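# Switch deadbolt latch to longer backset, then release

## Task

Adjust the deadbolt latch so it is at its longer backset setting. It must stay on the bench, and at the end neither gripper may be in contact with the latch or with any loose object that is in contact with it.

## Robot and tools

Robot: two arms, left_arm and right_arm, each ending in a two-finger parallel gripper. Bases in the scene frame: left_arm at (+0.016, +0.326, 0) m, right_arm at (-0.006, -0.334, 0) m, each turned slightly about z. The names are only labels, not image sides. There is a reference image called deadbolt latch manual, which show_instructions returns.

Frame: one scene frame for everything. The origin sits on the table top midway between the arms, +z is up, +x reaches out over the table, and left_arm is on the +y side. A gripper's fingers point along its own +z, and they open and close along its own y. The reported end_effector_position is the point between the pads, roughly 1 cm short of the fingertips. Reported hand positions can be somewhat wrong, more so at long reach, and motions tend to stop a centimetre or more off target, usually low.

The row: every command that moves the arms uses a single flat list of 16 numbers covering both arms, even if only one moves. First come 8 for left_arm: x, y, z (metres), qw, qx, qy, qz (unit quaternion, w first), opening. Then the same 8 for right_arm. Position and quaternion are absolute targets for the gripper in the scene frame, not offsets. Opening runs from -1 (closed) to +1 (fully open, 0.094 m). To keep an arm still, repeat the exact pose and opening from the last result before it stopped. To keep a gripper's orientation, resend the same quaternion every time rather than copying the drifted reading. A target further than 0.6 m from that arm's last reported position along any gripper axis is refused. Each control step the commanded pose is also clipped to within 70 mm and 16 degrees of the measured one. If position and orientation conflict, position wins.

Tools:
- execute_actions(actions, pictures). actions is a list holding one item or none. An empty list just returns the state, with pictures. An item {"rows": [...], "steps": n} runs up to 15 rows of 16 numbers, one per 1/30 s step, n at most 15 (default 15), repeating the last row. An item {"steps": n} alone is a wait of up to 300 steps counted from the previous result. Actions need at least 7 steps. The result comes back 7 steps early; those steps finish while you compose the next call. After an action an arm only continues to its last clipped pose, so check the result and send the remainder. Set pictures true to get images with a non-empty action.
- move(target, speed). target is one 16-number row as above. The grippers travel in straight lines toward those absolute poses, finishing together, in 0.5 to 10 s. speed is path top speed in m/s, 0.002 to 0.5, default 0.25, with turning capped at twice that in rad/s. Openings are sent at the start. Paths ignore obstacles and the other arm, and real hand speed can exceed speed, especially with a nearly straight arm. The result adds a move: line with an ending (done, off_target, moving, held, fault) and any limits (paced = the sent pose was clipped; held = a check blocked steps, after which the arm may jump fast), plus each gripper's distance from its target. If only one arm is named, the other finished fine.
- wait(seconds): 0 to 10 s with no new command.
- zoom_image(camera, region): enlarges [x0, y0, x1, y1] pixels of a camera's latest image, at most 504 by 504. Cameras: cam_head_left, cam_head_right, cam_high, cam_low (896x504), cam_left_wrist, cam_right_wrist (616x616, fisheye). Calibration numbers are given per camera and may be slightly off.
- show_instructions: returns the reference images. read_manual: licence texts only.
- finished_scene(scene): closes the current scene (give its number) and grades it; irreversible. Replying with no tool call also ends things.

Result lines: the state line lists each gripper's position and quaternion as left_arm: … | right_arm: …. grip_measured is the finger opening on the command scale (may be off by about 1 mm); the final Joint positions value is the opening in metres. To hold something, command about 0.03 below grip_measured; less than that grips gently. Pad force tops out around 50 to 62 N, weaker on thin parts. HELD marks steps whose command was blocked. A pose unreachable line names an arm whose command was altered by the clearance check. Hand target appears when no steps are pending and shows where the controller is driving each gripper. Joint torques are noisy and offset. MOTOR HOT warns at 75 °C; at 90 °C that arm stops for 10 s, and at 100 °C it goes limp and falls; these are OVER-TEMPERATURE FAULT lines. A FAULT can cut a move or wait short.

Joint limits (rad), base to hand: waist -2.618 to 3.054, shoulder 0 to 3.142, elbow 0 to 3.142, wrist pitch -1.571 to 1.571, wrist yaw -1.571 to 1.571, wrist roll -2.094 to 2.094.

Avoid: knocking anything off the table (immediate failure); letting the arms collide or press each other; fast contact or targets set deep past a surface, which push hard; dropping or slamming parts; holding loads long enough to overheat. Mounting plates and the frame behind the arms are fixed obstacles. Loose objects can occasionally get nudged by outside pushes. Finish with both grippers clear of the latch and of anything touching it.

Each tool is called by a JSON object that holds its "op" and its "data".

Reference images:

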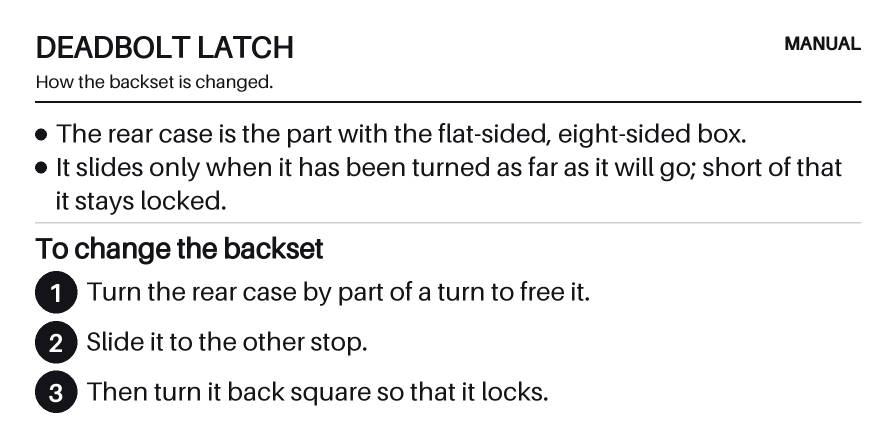

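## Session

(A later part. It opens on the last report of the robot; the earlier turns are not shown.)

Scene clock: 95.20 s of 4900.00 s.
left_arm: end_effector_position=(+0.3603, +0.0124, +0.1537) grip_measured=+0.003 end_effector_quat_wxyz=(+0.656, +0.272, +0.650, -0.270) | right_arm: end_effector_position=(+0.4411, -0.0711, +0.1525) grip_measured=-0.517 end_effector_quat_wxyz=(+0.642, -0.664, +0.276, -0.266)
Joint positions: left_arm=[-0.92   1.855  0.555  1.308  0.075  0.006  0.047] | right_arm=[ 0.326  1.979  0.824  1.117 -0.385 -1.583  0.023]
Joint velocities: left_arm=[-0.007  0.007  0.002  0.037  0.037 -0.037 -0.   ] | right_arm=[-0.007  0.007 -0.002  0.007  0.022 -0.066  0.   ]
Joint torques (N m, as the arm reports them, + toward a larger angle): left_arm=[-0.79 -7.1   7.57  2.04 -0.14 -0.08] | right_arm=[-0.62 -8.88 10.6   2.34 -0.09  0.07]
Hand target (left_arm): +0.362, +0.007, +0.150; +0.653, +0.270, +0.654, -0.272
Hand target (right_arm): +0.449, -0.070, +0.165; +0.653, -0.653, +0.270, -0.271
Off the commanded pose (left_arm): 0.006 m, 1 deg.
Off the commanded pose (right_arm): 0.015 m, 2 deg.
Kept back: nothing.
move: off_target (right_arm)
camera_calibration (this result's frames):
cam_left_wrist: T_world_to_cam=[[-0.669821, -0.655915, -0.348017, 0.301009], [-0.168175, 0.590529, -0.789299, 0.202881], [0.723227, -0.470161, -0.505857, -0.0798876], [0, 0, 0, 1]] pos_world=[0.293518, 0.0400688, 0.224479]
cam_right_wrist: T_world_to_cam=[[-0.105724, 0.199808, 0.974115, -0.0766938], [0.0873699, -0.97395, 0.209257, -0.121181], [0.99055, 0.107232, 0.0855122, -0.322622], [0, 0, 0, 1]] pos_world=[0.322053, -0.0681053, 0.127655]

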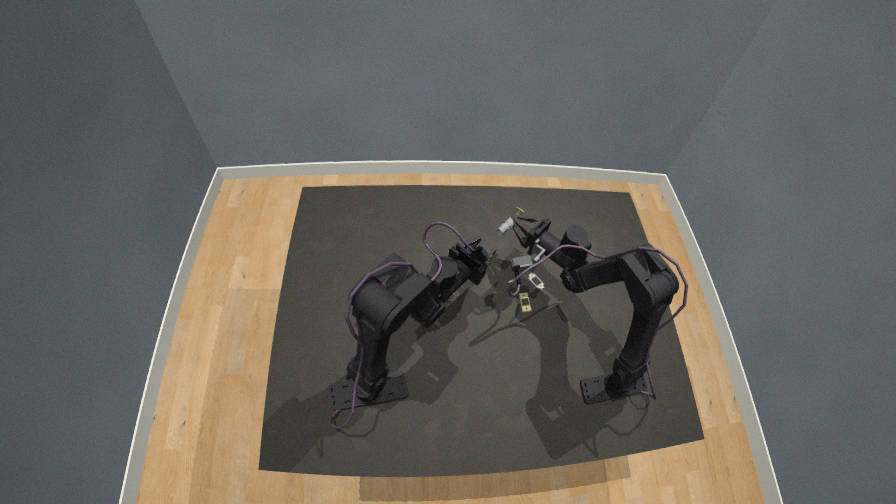

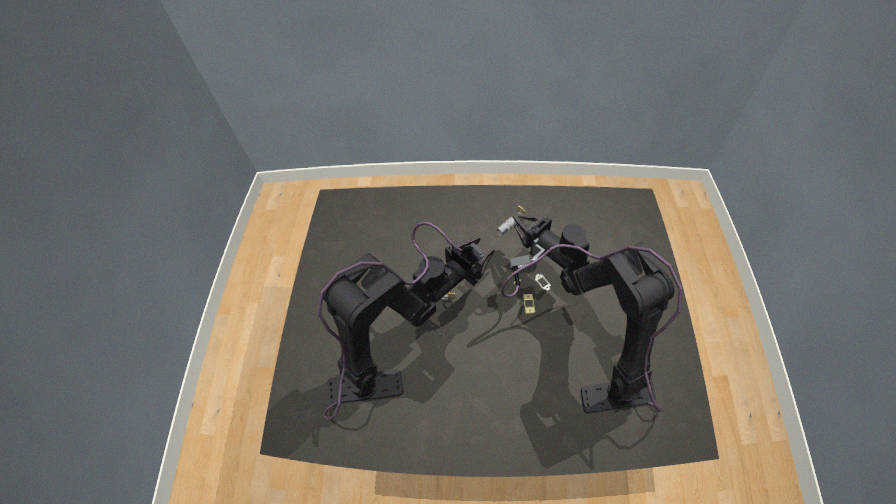

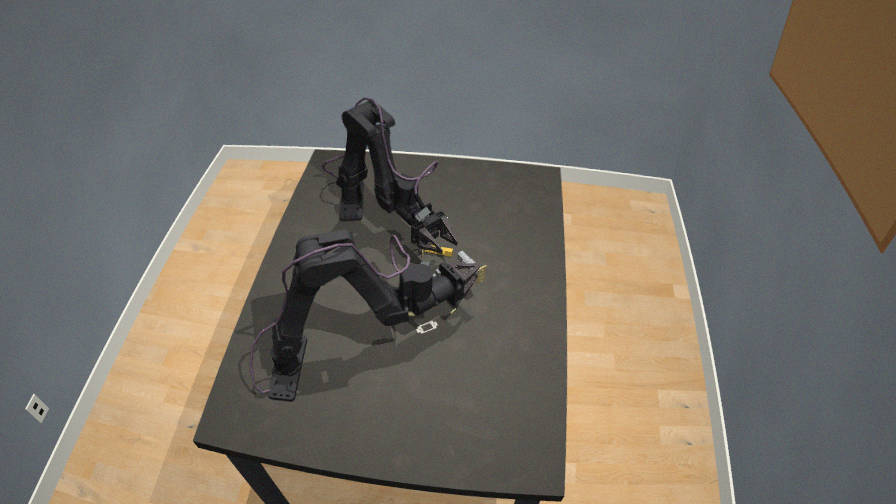

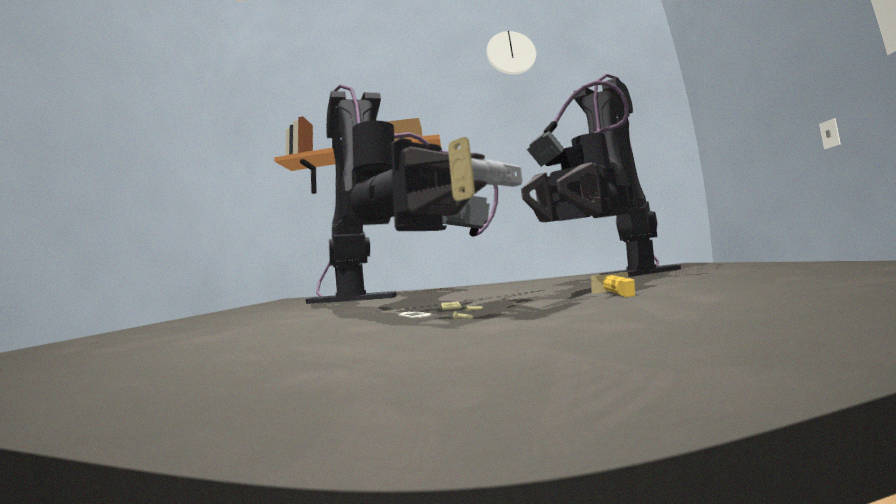

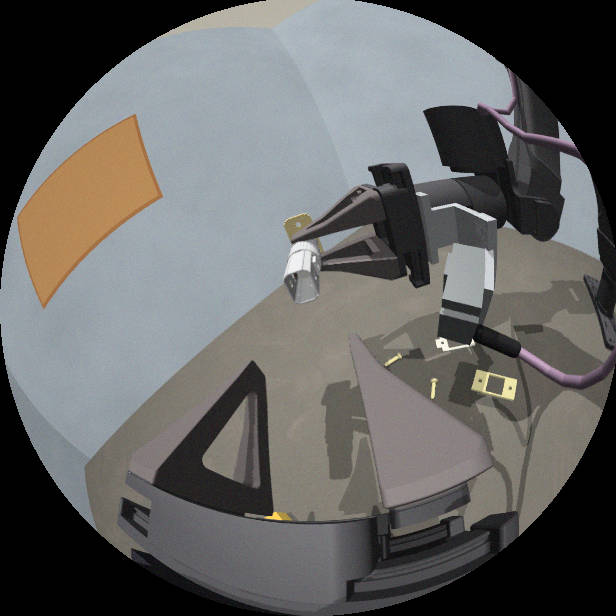

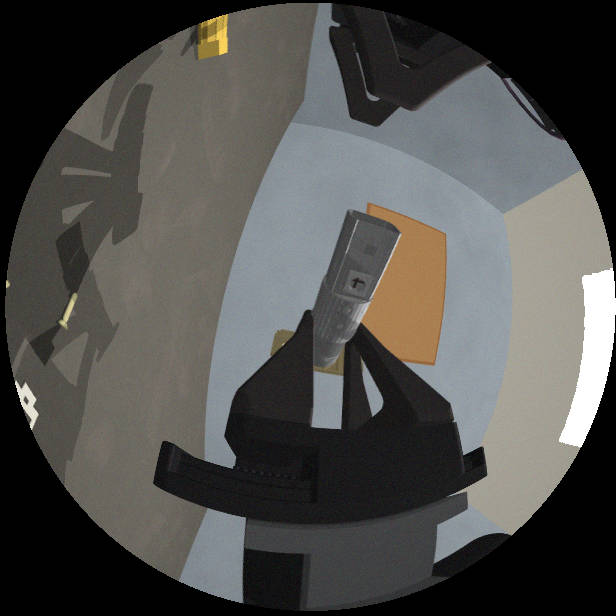

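{"op": "move", "data": {"target": [0.4040, -0.0310, 0.150, 0.6533, 0.2706, 0.6533, -0.2706, 0.0, 0.45, -0.07, 0.165, 0.6533, -0.6533, 0.2706, -0.2706, -0.6], "speed": 0.08}}

Scene clock: 99.67 s of 4900.00 s.
left_arm: end_effector_position=(+0.4035, -0.0236, +0.1601) grip_measured=+0.003 end_effector_quat_wxyz=(+0.664, +0.268, +0.643, -0.271) | right_arm: end_effector_position=(+0.4411, -0.0711, +0.1518) grip_measured=-0.517 end_effector_quat_wxyz=(+0.641, -0.665, +0.276, -0.265)
Joint positions: left_arm=[-0.92   1.994  0.796  1.227  0.07   0.006  0.047] | right_arm=[ 0.326  1.979  0.824  1.114 -0.385 -1.584  0.023]
Joint velocities: left_arm=[-0.012  0.007  0.002 -0.037  0.022 -0.051  0.001] | right_arm=[ 0.002 -0.017 -0.007  0.022  0.007  0.066 -0.   ]
Joint torques (N m, as the arm reports them, + toward a larger angle): left_arm=[-1.11 -8.91  8.2   1.84 -0.14 -0.03] | right_arm=[-0.58 -8.88 10.55  2.34 -0.1   0.08]
Hand target (left_arm): +0.403, -0.031, +0.151; +0.653, +0.271, +0.653, -0.271
Hand target (right_arm): +0.449, -0.070, +0.165; +0.653, -0.654, +0.270, -0.271
Off the commanded pose (left_arm): 0.013 m, 2 deg.
Off the commanded pose (right_arm): 0.016 m, 2 deg.
Kept back: nothing.
After step 90, 0.27 s passed at rest.
move: off_target (left_arm, right_arm)
camera_calibration (this result's frames):
cam_left_wrist: T_world_to_cam=[[-0.660425, -0.664789, -0.349134, 0.304792], [-0.158695, 0.578027, -0.800438, 0.234092], [0.733931, -0.473223, -0.487243, -0.132126], [0, 0, 0, 1]] pos_world=[0.335413, 0.00478528, 0.229412]
cam_right_wrist: T_world_to_cam=[[-0.103515, 0.201486, 0.974006, -0.0768332], [0.0878737, -0.973585, 0.210738, -0.121461], [0.990739, 0.107404, 0.0830752, -0.322235], [0, 0, 0, 1]] pos_world=[0.32197, -0.0681621, 0.127202]

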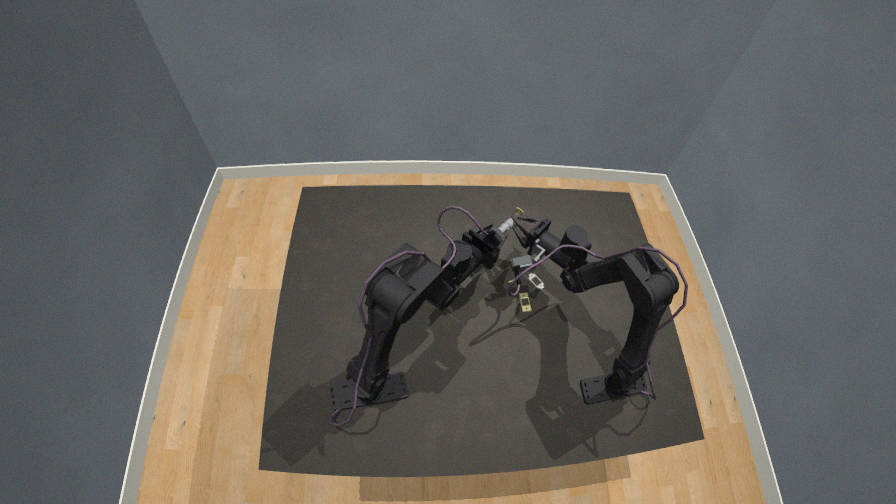

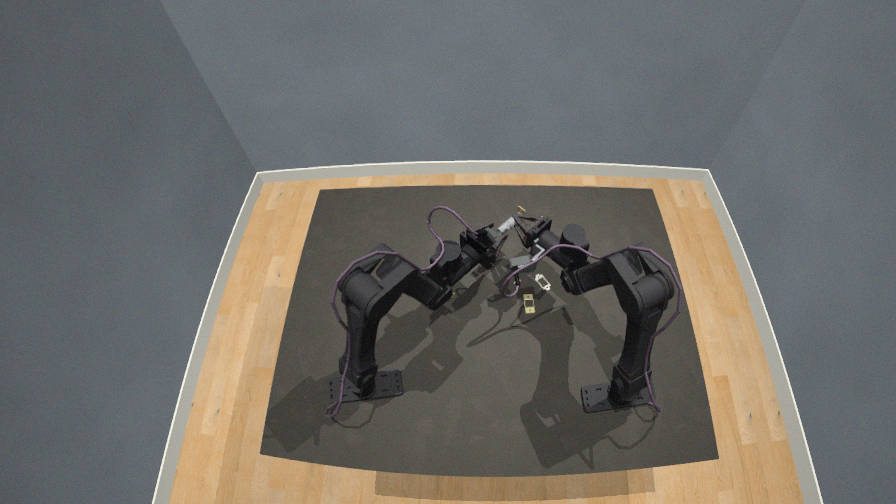

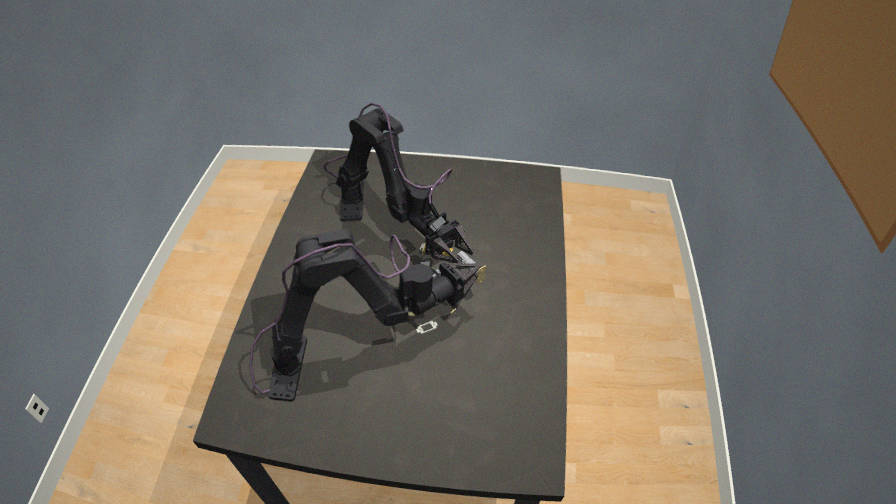

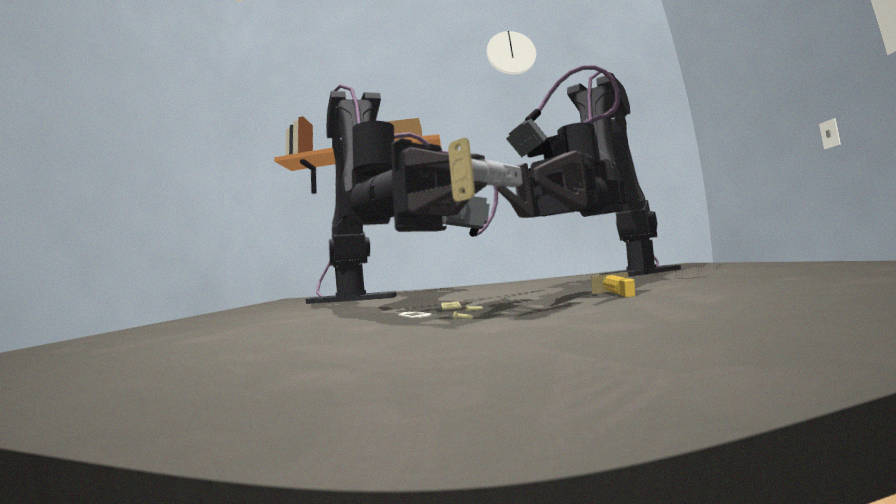

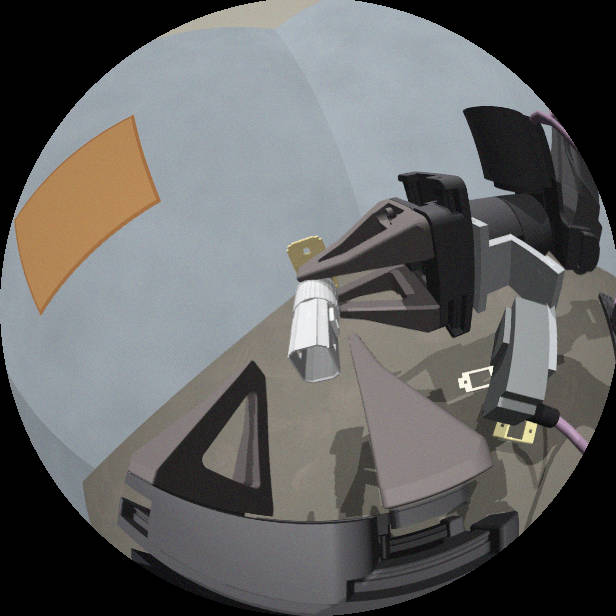

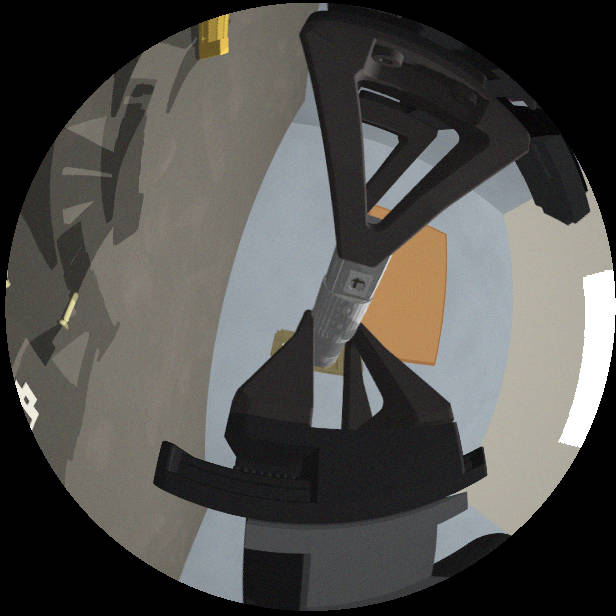

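{"op": "zoom_image", "data": {"camera": "cam_left_wrist", "region": [220, 220, 420, 420]}}

{"op": "zoom_image", "data": {"camera": "cam_low", "region": [420, 120, 620, 240]}}

Region (220, 220, 420, 420) of cam_left_wrist's 616x616 image, scaled by 2.520, with more detail than that image has.

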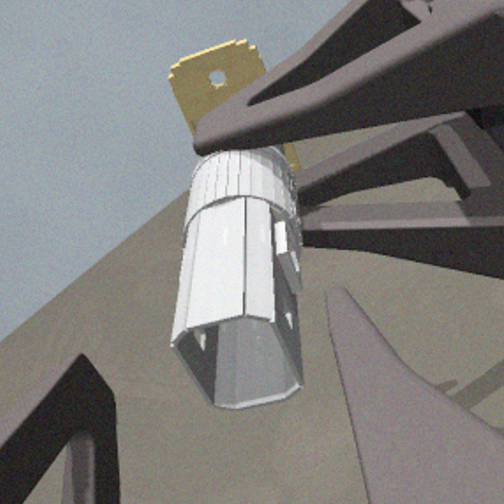

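Region (420, 120, 620, 240) of cam_low's 896x504 image, scaled by 2.520, with more detail than that image has; it fills the top 302 rows of this view, and the rest is white.

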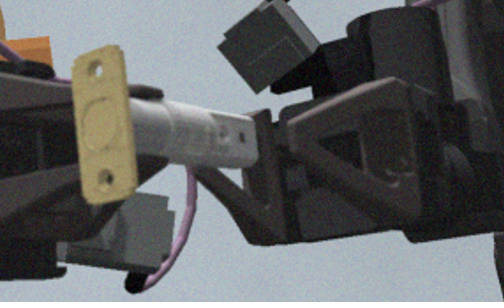

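{"op": "move", "data": {"target": [0.4181, -0.0522, 0.150, 0.6533, 0.2706, 0.6533, -0.2706, 0.0, 0.45, -0.07, 0.165, 0.6533, -0.6533, 0.2706, -0.2706, -0.6], "speed": 0.05}}

Scene clock: 102.73 s of 4900.00 s.
left_arm: end_effector_position=(+0.4167, -0.0465, +0.1603) grip_measured=+0.003 end_effector_quat_wxyz=(+0.664, +0.270, +0.642, -0.273) | right_arm: end_effector_position=(+0.4411, -0.0711, +0.1513) grip_measured=-0.517 end_effector_quat_wxyz=(+0.641, -0.665, +0.277, -0.265)
Joint positions: left_arm=[-0.941  2.058  0.909  1.18   0.054  0.006  0.047] | right_arm=[ 0.326  1.979  0.824  1.112 -0.386 -1.584  0.023]
Joint velocities: left_arm=[ 0.002  0.017 -0.002  0.007 -0.022  0.022 -0.001] | right_arm=[ 0.012  0.002 -0.007  0.066  0.022  0.066 -0.001]
Joint torques (N m, as the arm reports them, + toward a larger angle): left_arm=[-0.87 -9.8   8.48  1.84 -0.15 -0.05] | right_arm=[-0.63 -8.92 10.54  2.4  -0.1   0.09]
Hand target (left_arm): +0.417, -0.052, +0.150; +0.653, +0.271, +0.653, -0.271
Hand target (right_arm): +0.449, -0.070, +0.165; +0.653, -0.654, +0.270, -0.271
Off the commanded pose (left_arm): 0.012 m, 2 deg.
Off the commanded pose (right_arm): 0.016 m, 2 deg.
Kept back: nothing.
move: off_target (left_arm, right_arm)
camera_calibration (this result's frames):
cam_left_wrist: T_world_to_cam=[[-0.664028, -0.661377, -0.348781, 0.299912], [-0.154934, 0.57805, -0.801158, 0.248125], [0.73148, -0.477953, -0.486311, -0.151905], [0, 0, 0, 1]] pos_world=[0.348708, -0.0176779, 0.229518]
cam_right_wrist: T_world_to_cam=[[-0.102139, 0.202416, 0.973959, -0.0769453], [0.0885743, -0.97334, 0.211576, -0.121739], [0.990819, 0.107878, 0.0814876, -0.321899], [0, 0, 0, 1]] pos_world=[0.321867, -0.0681928, 0.126929]

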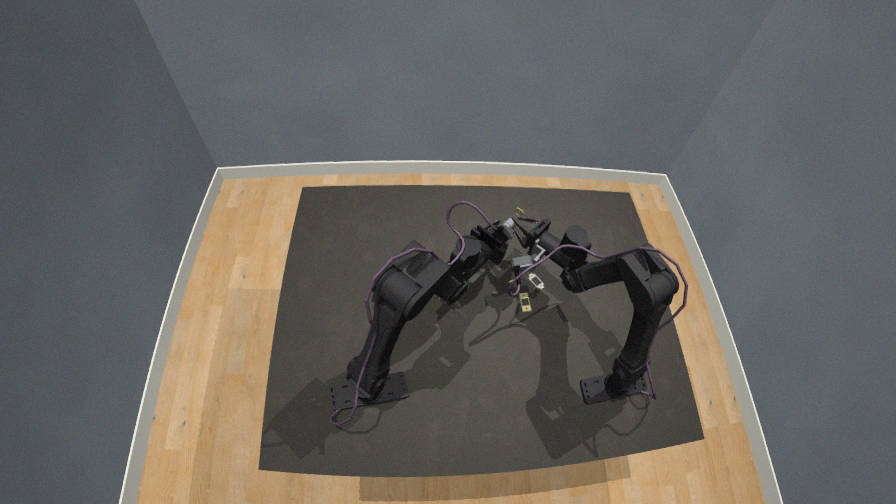

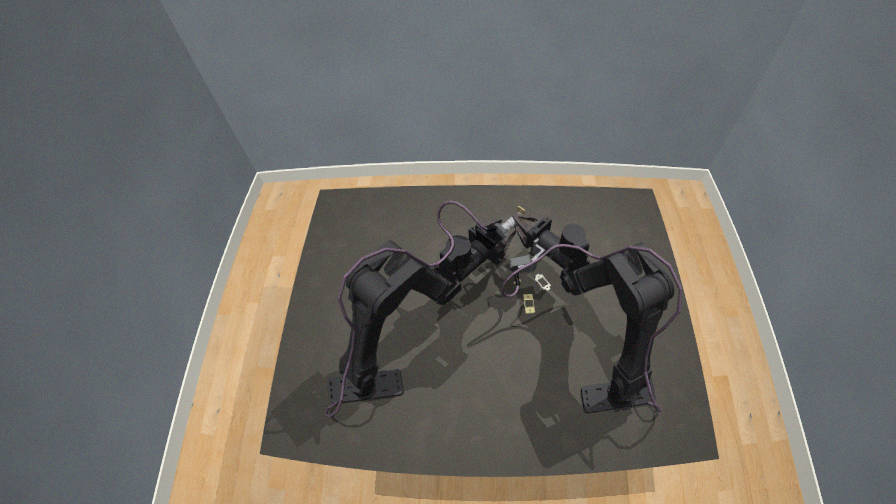

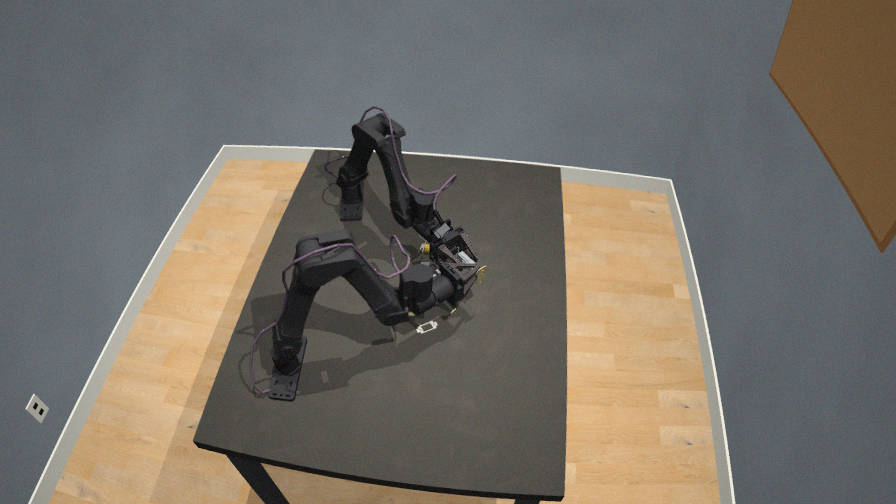

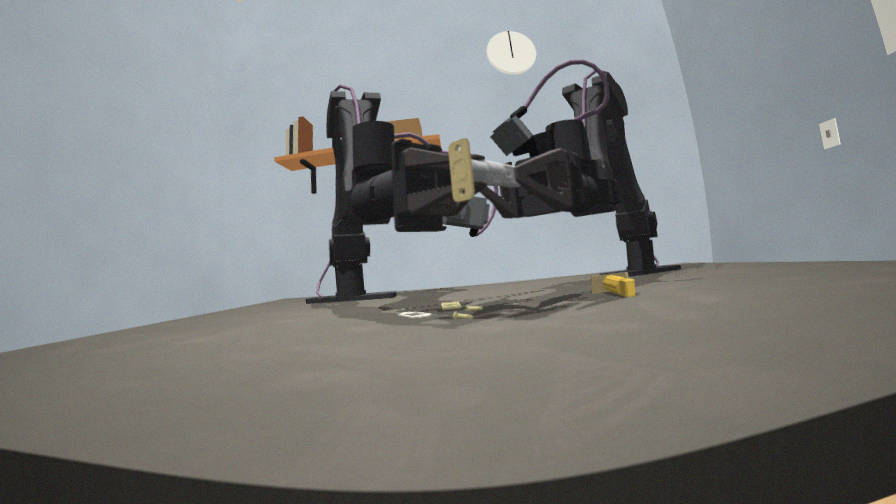

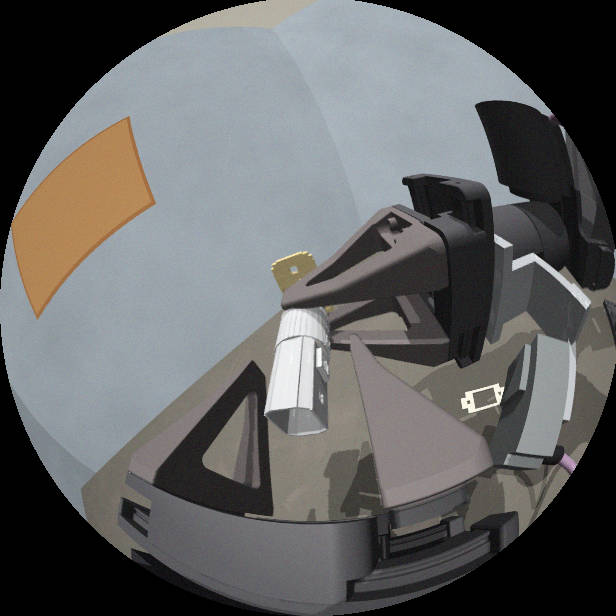

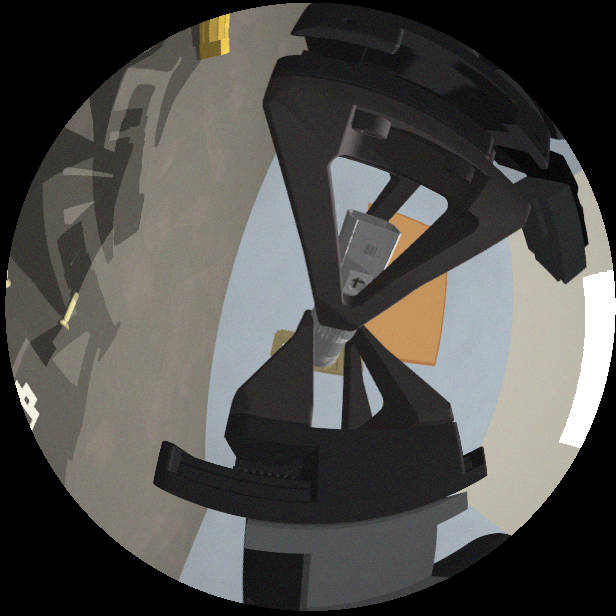

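{"op": "zoom_image", "data": {"camera": "cam_left_wrist", "region": [200, 240, 400, 440]}}

Region (200, 240, 400, 440) of cam_left_wrist's 616x616 image, scaled by 2.520, with more detail than that image has.

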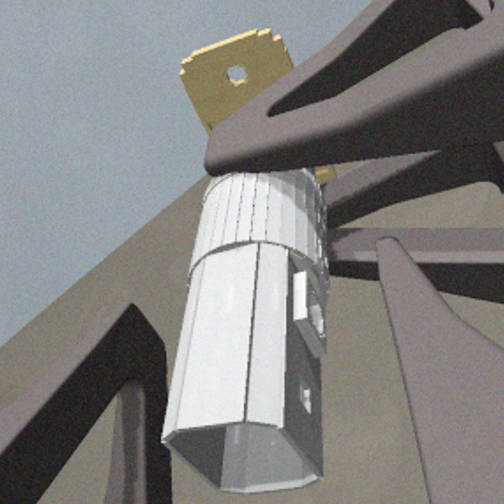

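{"op": "execute_actions", "data": {"actions": [{"rows": [[0.4181, -0.0522, 0.150, 0.6533, 0.2706, 0.6533, -0.2706, -0.6, 0.45, -0.07, 0.165, 0.6533, -0.6533, 0.2706, -0.2706, -0.6]], "steps": 15}]}}

Scene clock: 103.80 s of 4900.00 s.
left_arm: end_effector_position=(+0.4161, -0.0471, +0.1597) grip_measured=-0.534 end_effector_quat_wxyz=(+0.663, +0.270, +0.643, -0.273) | right_arm: end_effector_position=(+0.4412, -0.0713, +0.1513) grip_measured=-0.517 end_effector_quat_wxyz=(+0.641, -0.665, +0.277, -0.265)
Joint positions: left_arm=[-0.942  2.058  0.909  1.177  0.054  0.005  0.022] | right_arm=[ 0.325  1.979  0.824  1.112 -0.385 -1.584  0.023]
Joint velocities: left_arm=[ 0.002  0.007 -0.012 -0.007 -0.051  0.007  0.001] | right_arm=[-0.017 -0.007 -0.007 -0.051 -0.066 -0.081 -0.001]
Joint torques (N m, as the arm reports them, + toward a larger angle): left_arm=[-0.58 -9.75  8.56  1.84 -0.13 -0.05] | right_arm=[-0.64 -8.95 10.57  2.38 -0.09  0.1 ]
Steps of this call (steps 1 to 24: nothing new was sent; steps 25 to 32: the first 8 steps of this action). Readings (end_effector_position):
25: left_arm (+0.4168, -0.0464, +0.1597) | right_arm (+0.4411, -0.0711, +0.1513)
26: left_arm (+0.4168, -0.0464, +0.1597) | right_arm (+0.4411, -0.0711, +0.1513)
28: left_arm (+0.4161, -0.0471, +0.1597) | right_arm (+0.4412, -0.0713, +0.1513)
32: the state above

{"op": "move", "data": {"target": [0.4181, -0.0522, 0.150, 0.6904, 0.3799, 0.5964, -0.1531, -0.6, 0.45, -0.07, 0.165, 0.6533, -0.6533, 0.2706, -0.2706, -0.6], "speed": 0.1}}

Scene clock: 106.63 s of 4900.00 s.
left_arm: end_effector_position=(+0.4167, -0.0465, +0.1599) grip_measured=-0.542 end_effector_quat_wxyz=(+0.697, +0.361, +0.596, -0.170) | right_arm: end_effector_position=(+0.4416, -0.0718, +0.1537) grip_measured=-0.517 end_effector_quat_wxyz=(+0.643, -0.663, +0.275, -0.268)
Joint positions: left_arm=[-0.942  2.058  0.909  1.178  0.05   0.305  0.021] | right_arm=[ 0.324  1.979  0.824  1.123 -0.385 -1.584  0.023]
Joint velocities: left_arm=[-0.002 -0.002 -0.007 -0.037 -0.051 -0.007  0.001] | right_arm=[-0.002 -0.007 -0.002 -0.022 -0.051 -0.037 -0.   ]
Joint torques (N m, as the arm reports them, + toward a larger angle): left_arm=[-0.56 -9.68  8.44  1.85 -0.09  0.4 ] | right_arm=[-0.43 -8.89 10.55  2.24 -0.1   0.08]
Hand target (left_arm): +0.418, -0.052, +0.150; +0.690, +0.380, +0.596, -0.154
Hand target (right_arm): +0.449, -0.070, +0.165; +0.653, -0.654, +0.270, -0.271
Off your previous action's commanded pose (left_arm): 0.011 m, 2 deg at its last step (step 7 of this call).
Off your previous action's commanded pose (right_arm): 0.016 m, 2 deg at its last step (step 7 of this call).
Off the commanded pose (left_arm): 0.011 m, 3 deg.
Off the commanded pose (right_arm): 0.014 m, 2 deg.
Kept back: nothing.
move: off_target (left_arm, right_arm)
camera_calibration (this result's frames):
cam_left_wrist: T_world_to_cam=[[-0.555467, -0.56634, -0.608864, 0.300533], [-0.00623914, 0.735031, -0.678004, 0.173503], [0.831515, -0.37281, -0.411819, -0.200824], [0, 0, 0, 1]] pos_world=[0.335007, -0.0321951, 0.217916]
cam_right_wrist: T_world_to_cam=[[-0.110672, 0.198532, 0.973826, -0.0755852], [0.0843945, -0.974429, 0.208246, -0.120747], [0.990267, 0.105233, 0.0910871, -0.324013], [0, 0, 0, 1]] pos_world=[0.322684, -0.0685568, 0.128265]

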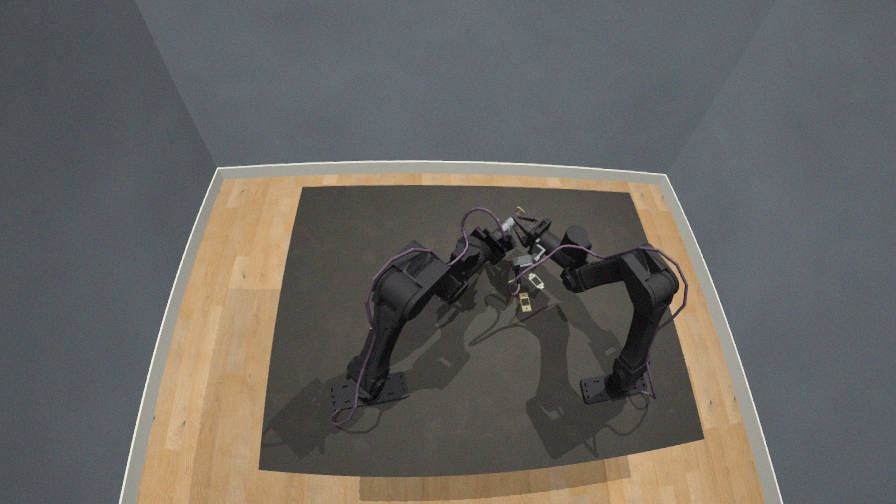

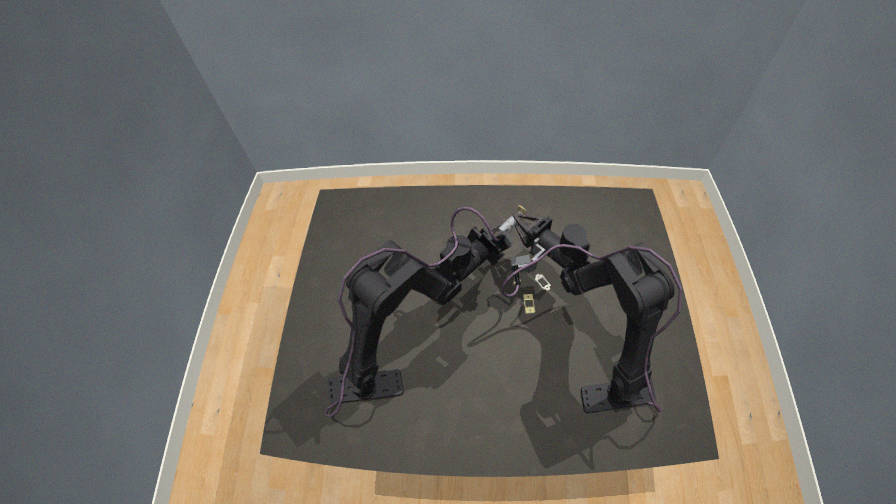

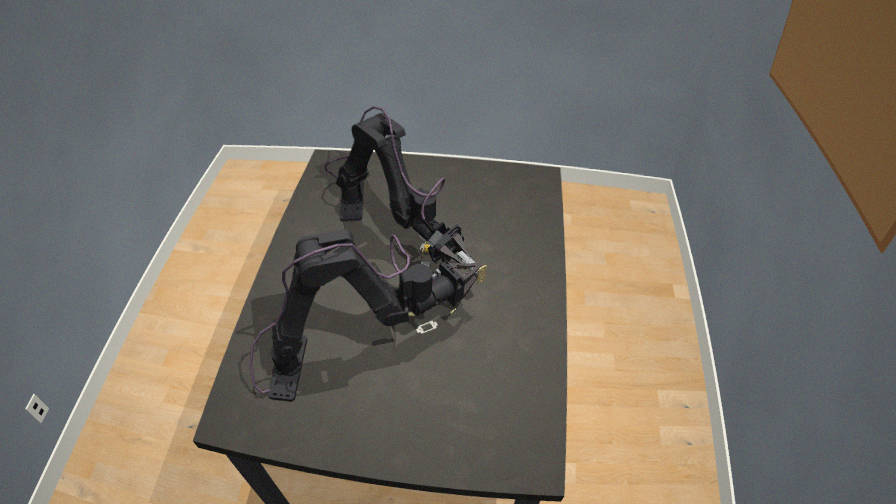

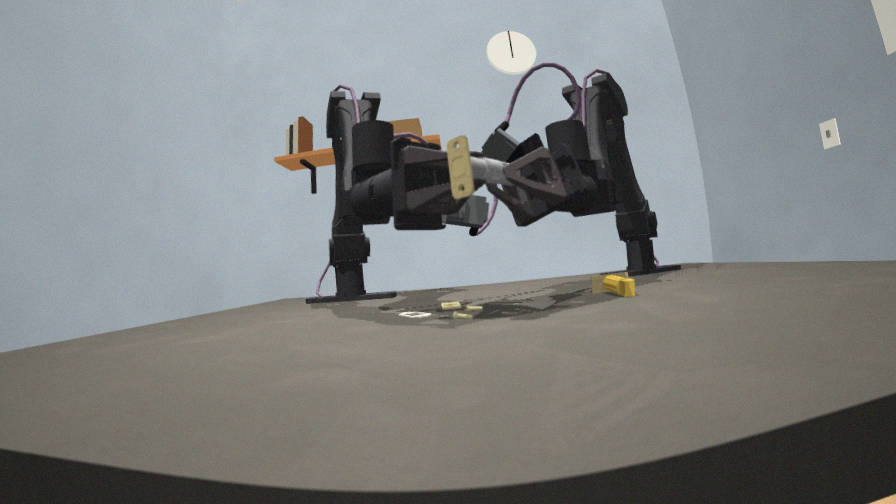

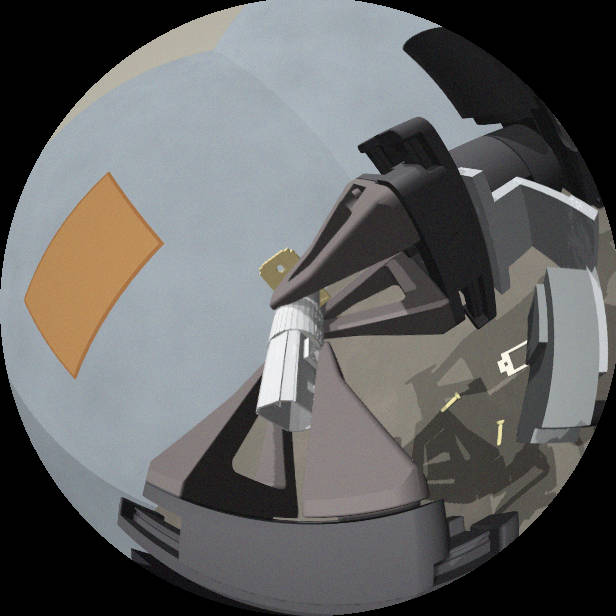

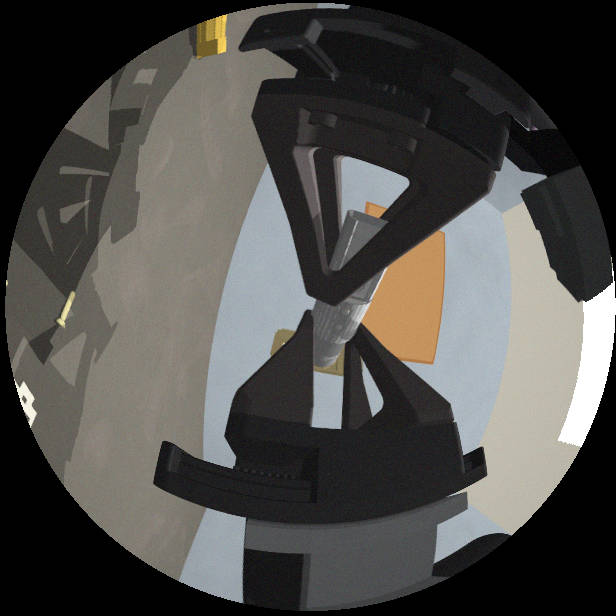

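{"op": "zoom_image", "data": {"camera": "cam_left_wrist", "region": [200, 230, 400, 430]}}

Region (200, 230, 400, 430) of cam_left_wrist's 616x616 image, scaled by 2.520, with more detail than that image has.

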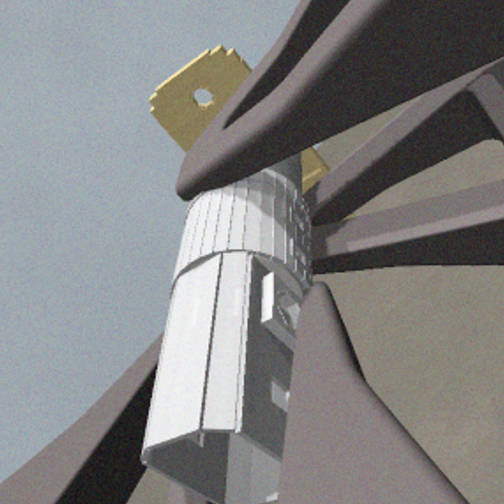

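{"op": "move", "data": {"target": [0.4181, -0.0522, 0.150, 0.7072, 0.5, 0.5, 0.0, -0.6, 0.45, -0.07, 0.165, 0.6533, -0.6533, 0.2706, -0.2706, -0.6], "speed": 0.1}}

Scene clock: 110.33 s of 4900.00 s.
left_arm: end_effector_position=(+0.4186, -0.0446, +0.1599) grip_measured=-0.553 end_effector_quat_wxyz=(+0.717, +0.472, +0.513, -0.018) | right_arm: end_effector_position=(+0.4419, -0.0722, +0.1555) grip_measured=-0.517 end_effector_quat_wxyz=(+0.645, -0.661, +0.272, -0.271)
Joint positions: left_arm=[-0.942  2.058  0.909  1.178  0.035  0.719  0.021] | right_arm=[ 0.323  1.979  0.824  1.13  -0.386 -1.586  0.023]
Joint velocities: left_arm=[-0.017  0.007 -0.007  0.037  0.007 -0.022  0.   ] | right_arm=[-0.007  0.022 -0.007  0.022  0.051 -0.037 -0.   ]
Joint torques (N m, as the arm reports them, + toward a larger angle): left_arm=[-0.56 -9.61  8.51  1.87  0.08  0.62] | right_arm=[-0.48 -8.91 10.64  2.19 -0.08  0.1 ]
Hand target (left_arm): +0.418, -0.052, +0.150; +0.708, +0.499, +0.500, -0.001
Hand target (right_arm): +0.450, -0.070, +0.165; +0.653, -0.653, +0.270, -0.271
Off the commanded pose (left_arm): 0.012 m, 4 deg.
Off the commanded pose (right_arm): 0.013 m, 1 deg.
Kept back: nothing.
move: off_target (left_arm, right_arm)
camera_calibration (this result's frames):
cam_left_wrist: T_world_to_cam=[[-0.324462, -0.355993, -0.876352, 0.258142], [0.132239, 0.900306, -0.414684, 0.0793907], [0.936609, -0.250437, -0.245039, -0.266887], [0, 0, 0, 1]] pos_world=[0.323228, -0.0464175, 0.193748]
cam_right_wrist: T_world_to_cam=[[-0.118941, 0.197663, 0.973027, -0.0734268], [0.0823085, -0.974648, 0.208054, -0.120575], [0.989484, 0.104835, 0.0996565, -0.325388], [0, 0, 0, 1]] pos_world=[0.323157, -0.0688926, 0.128959]

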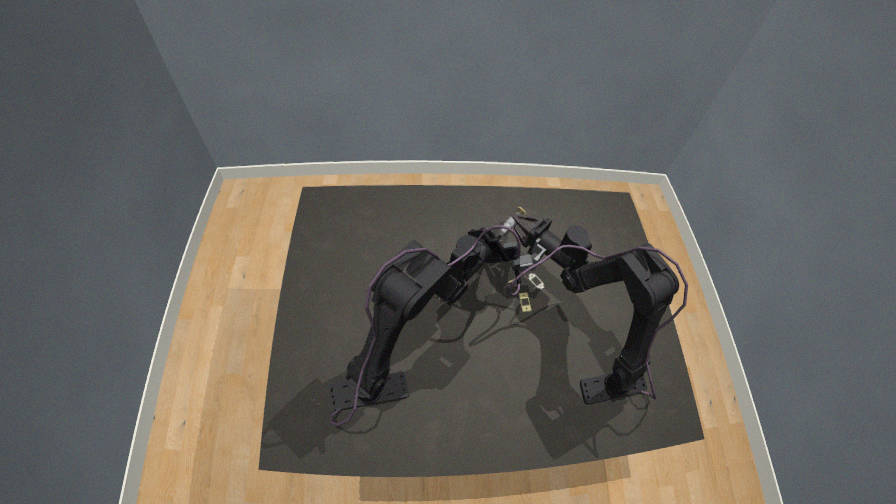

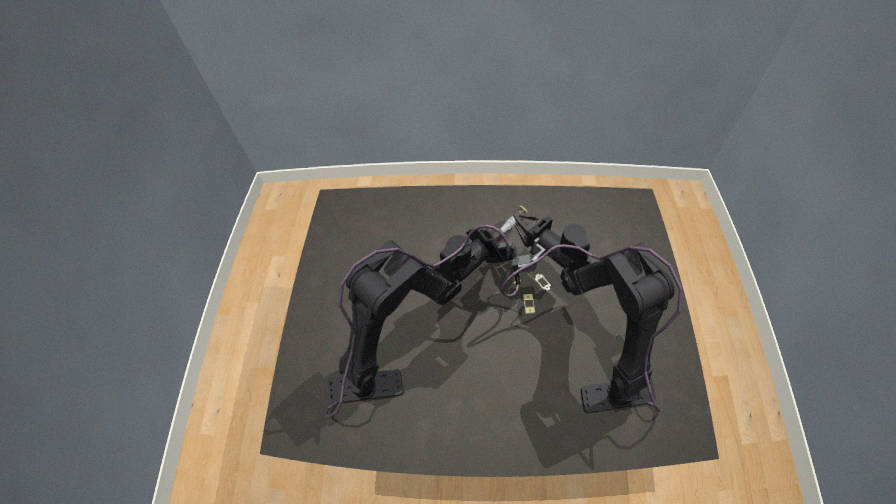

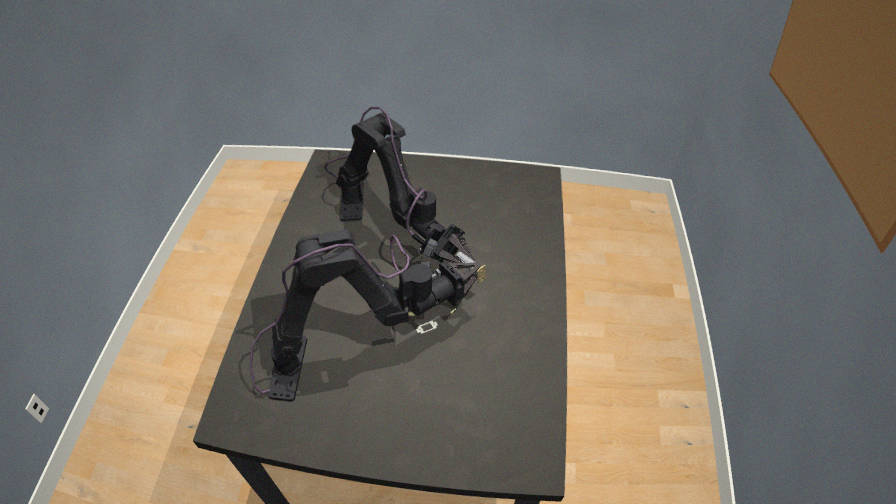

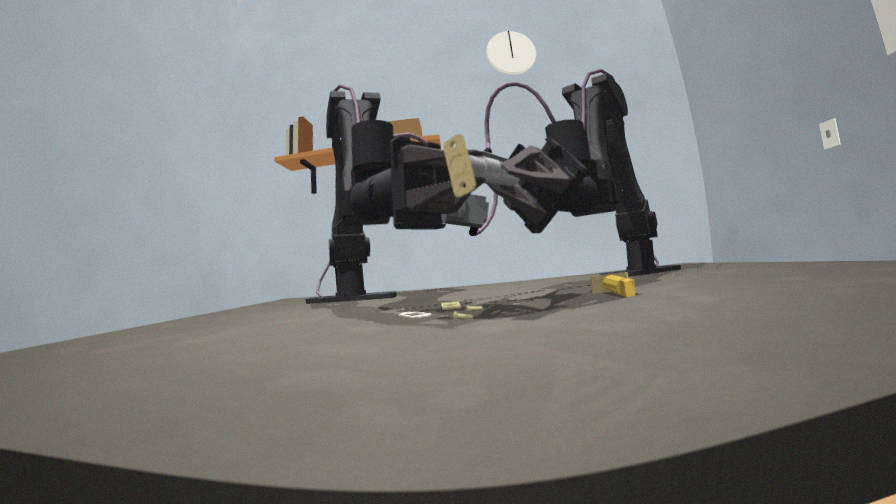

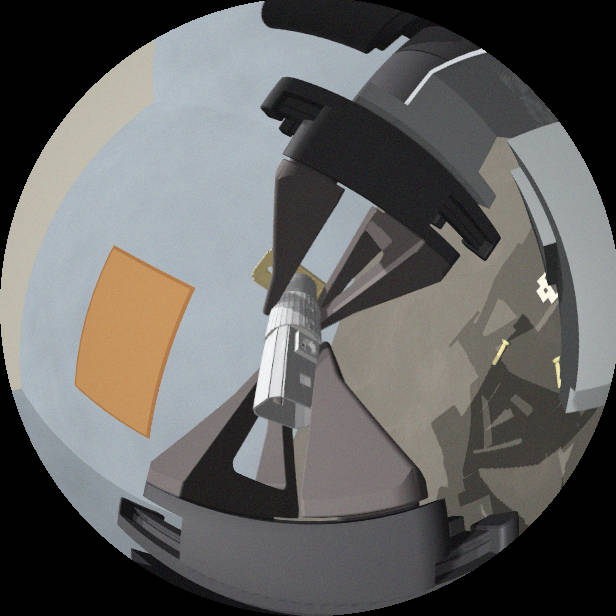

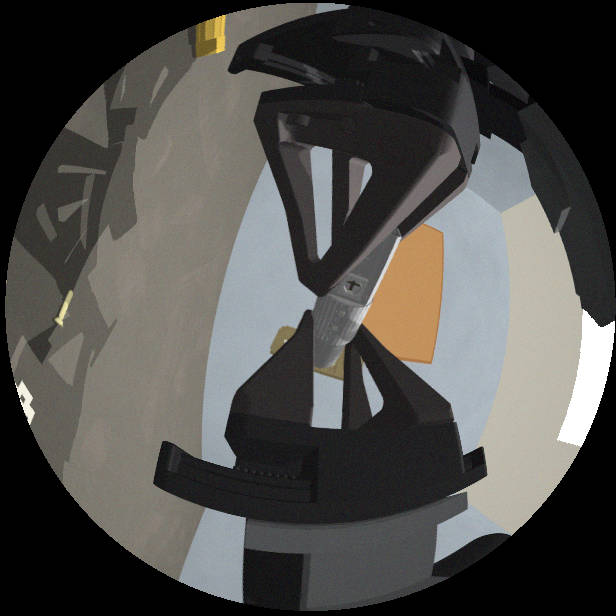

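{"op": "zoom_image", "data": {"camera": "cam_low", "region": [420, 120, 600, 230]}}

{"op": "zoom_image", "data": {"camera": "cam_left_wrist", "region": [200, 230, 400, 430]}}

Region (420, 120, 600, 230) of cam_low's 896x504 image, scaled by 2.800, with more detail than that image has.

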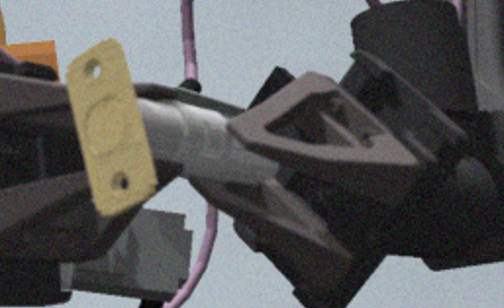

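Region (200, 230, 400, 430) of cam_left_wrist's 616x616 image, scaled by 2.520, with more detail than that image has.

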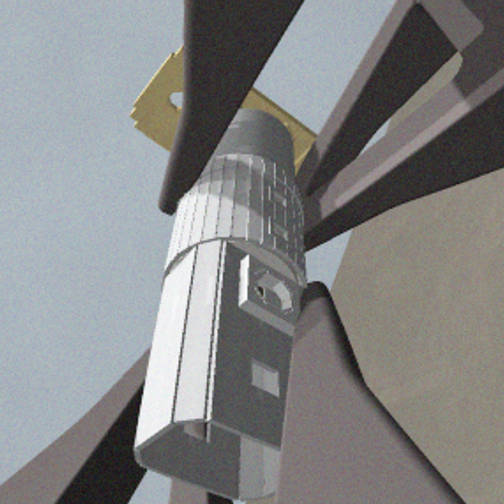

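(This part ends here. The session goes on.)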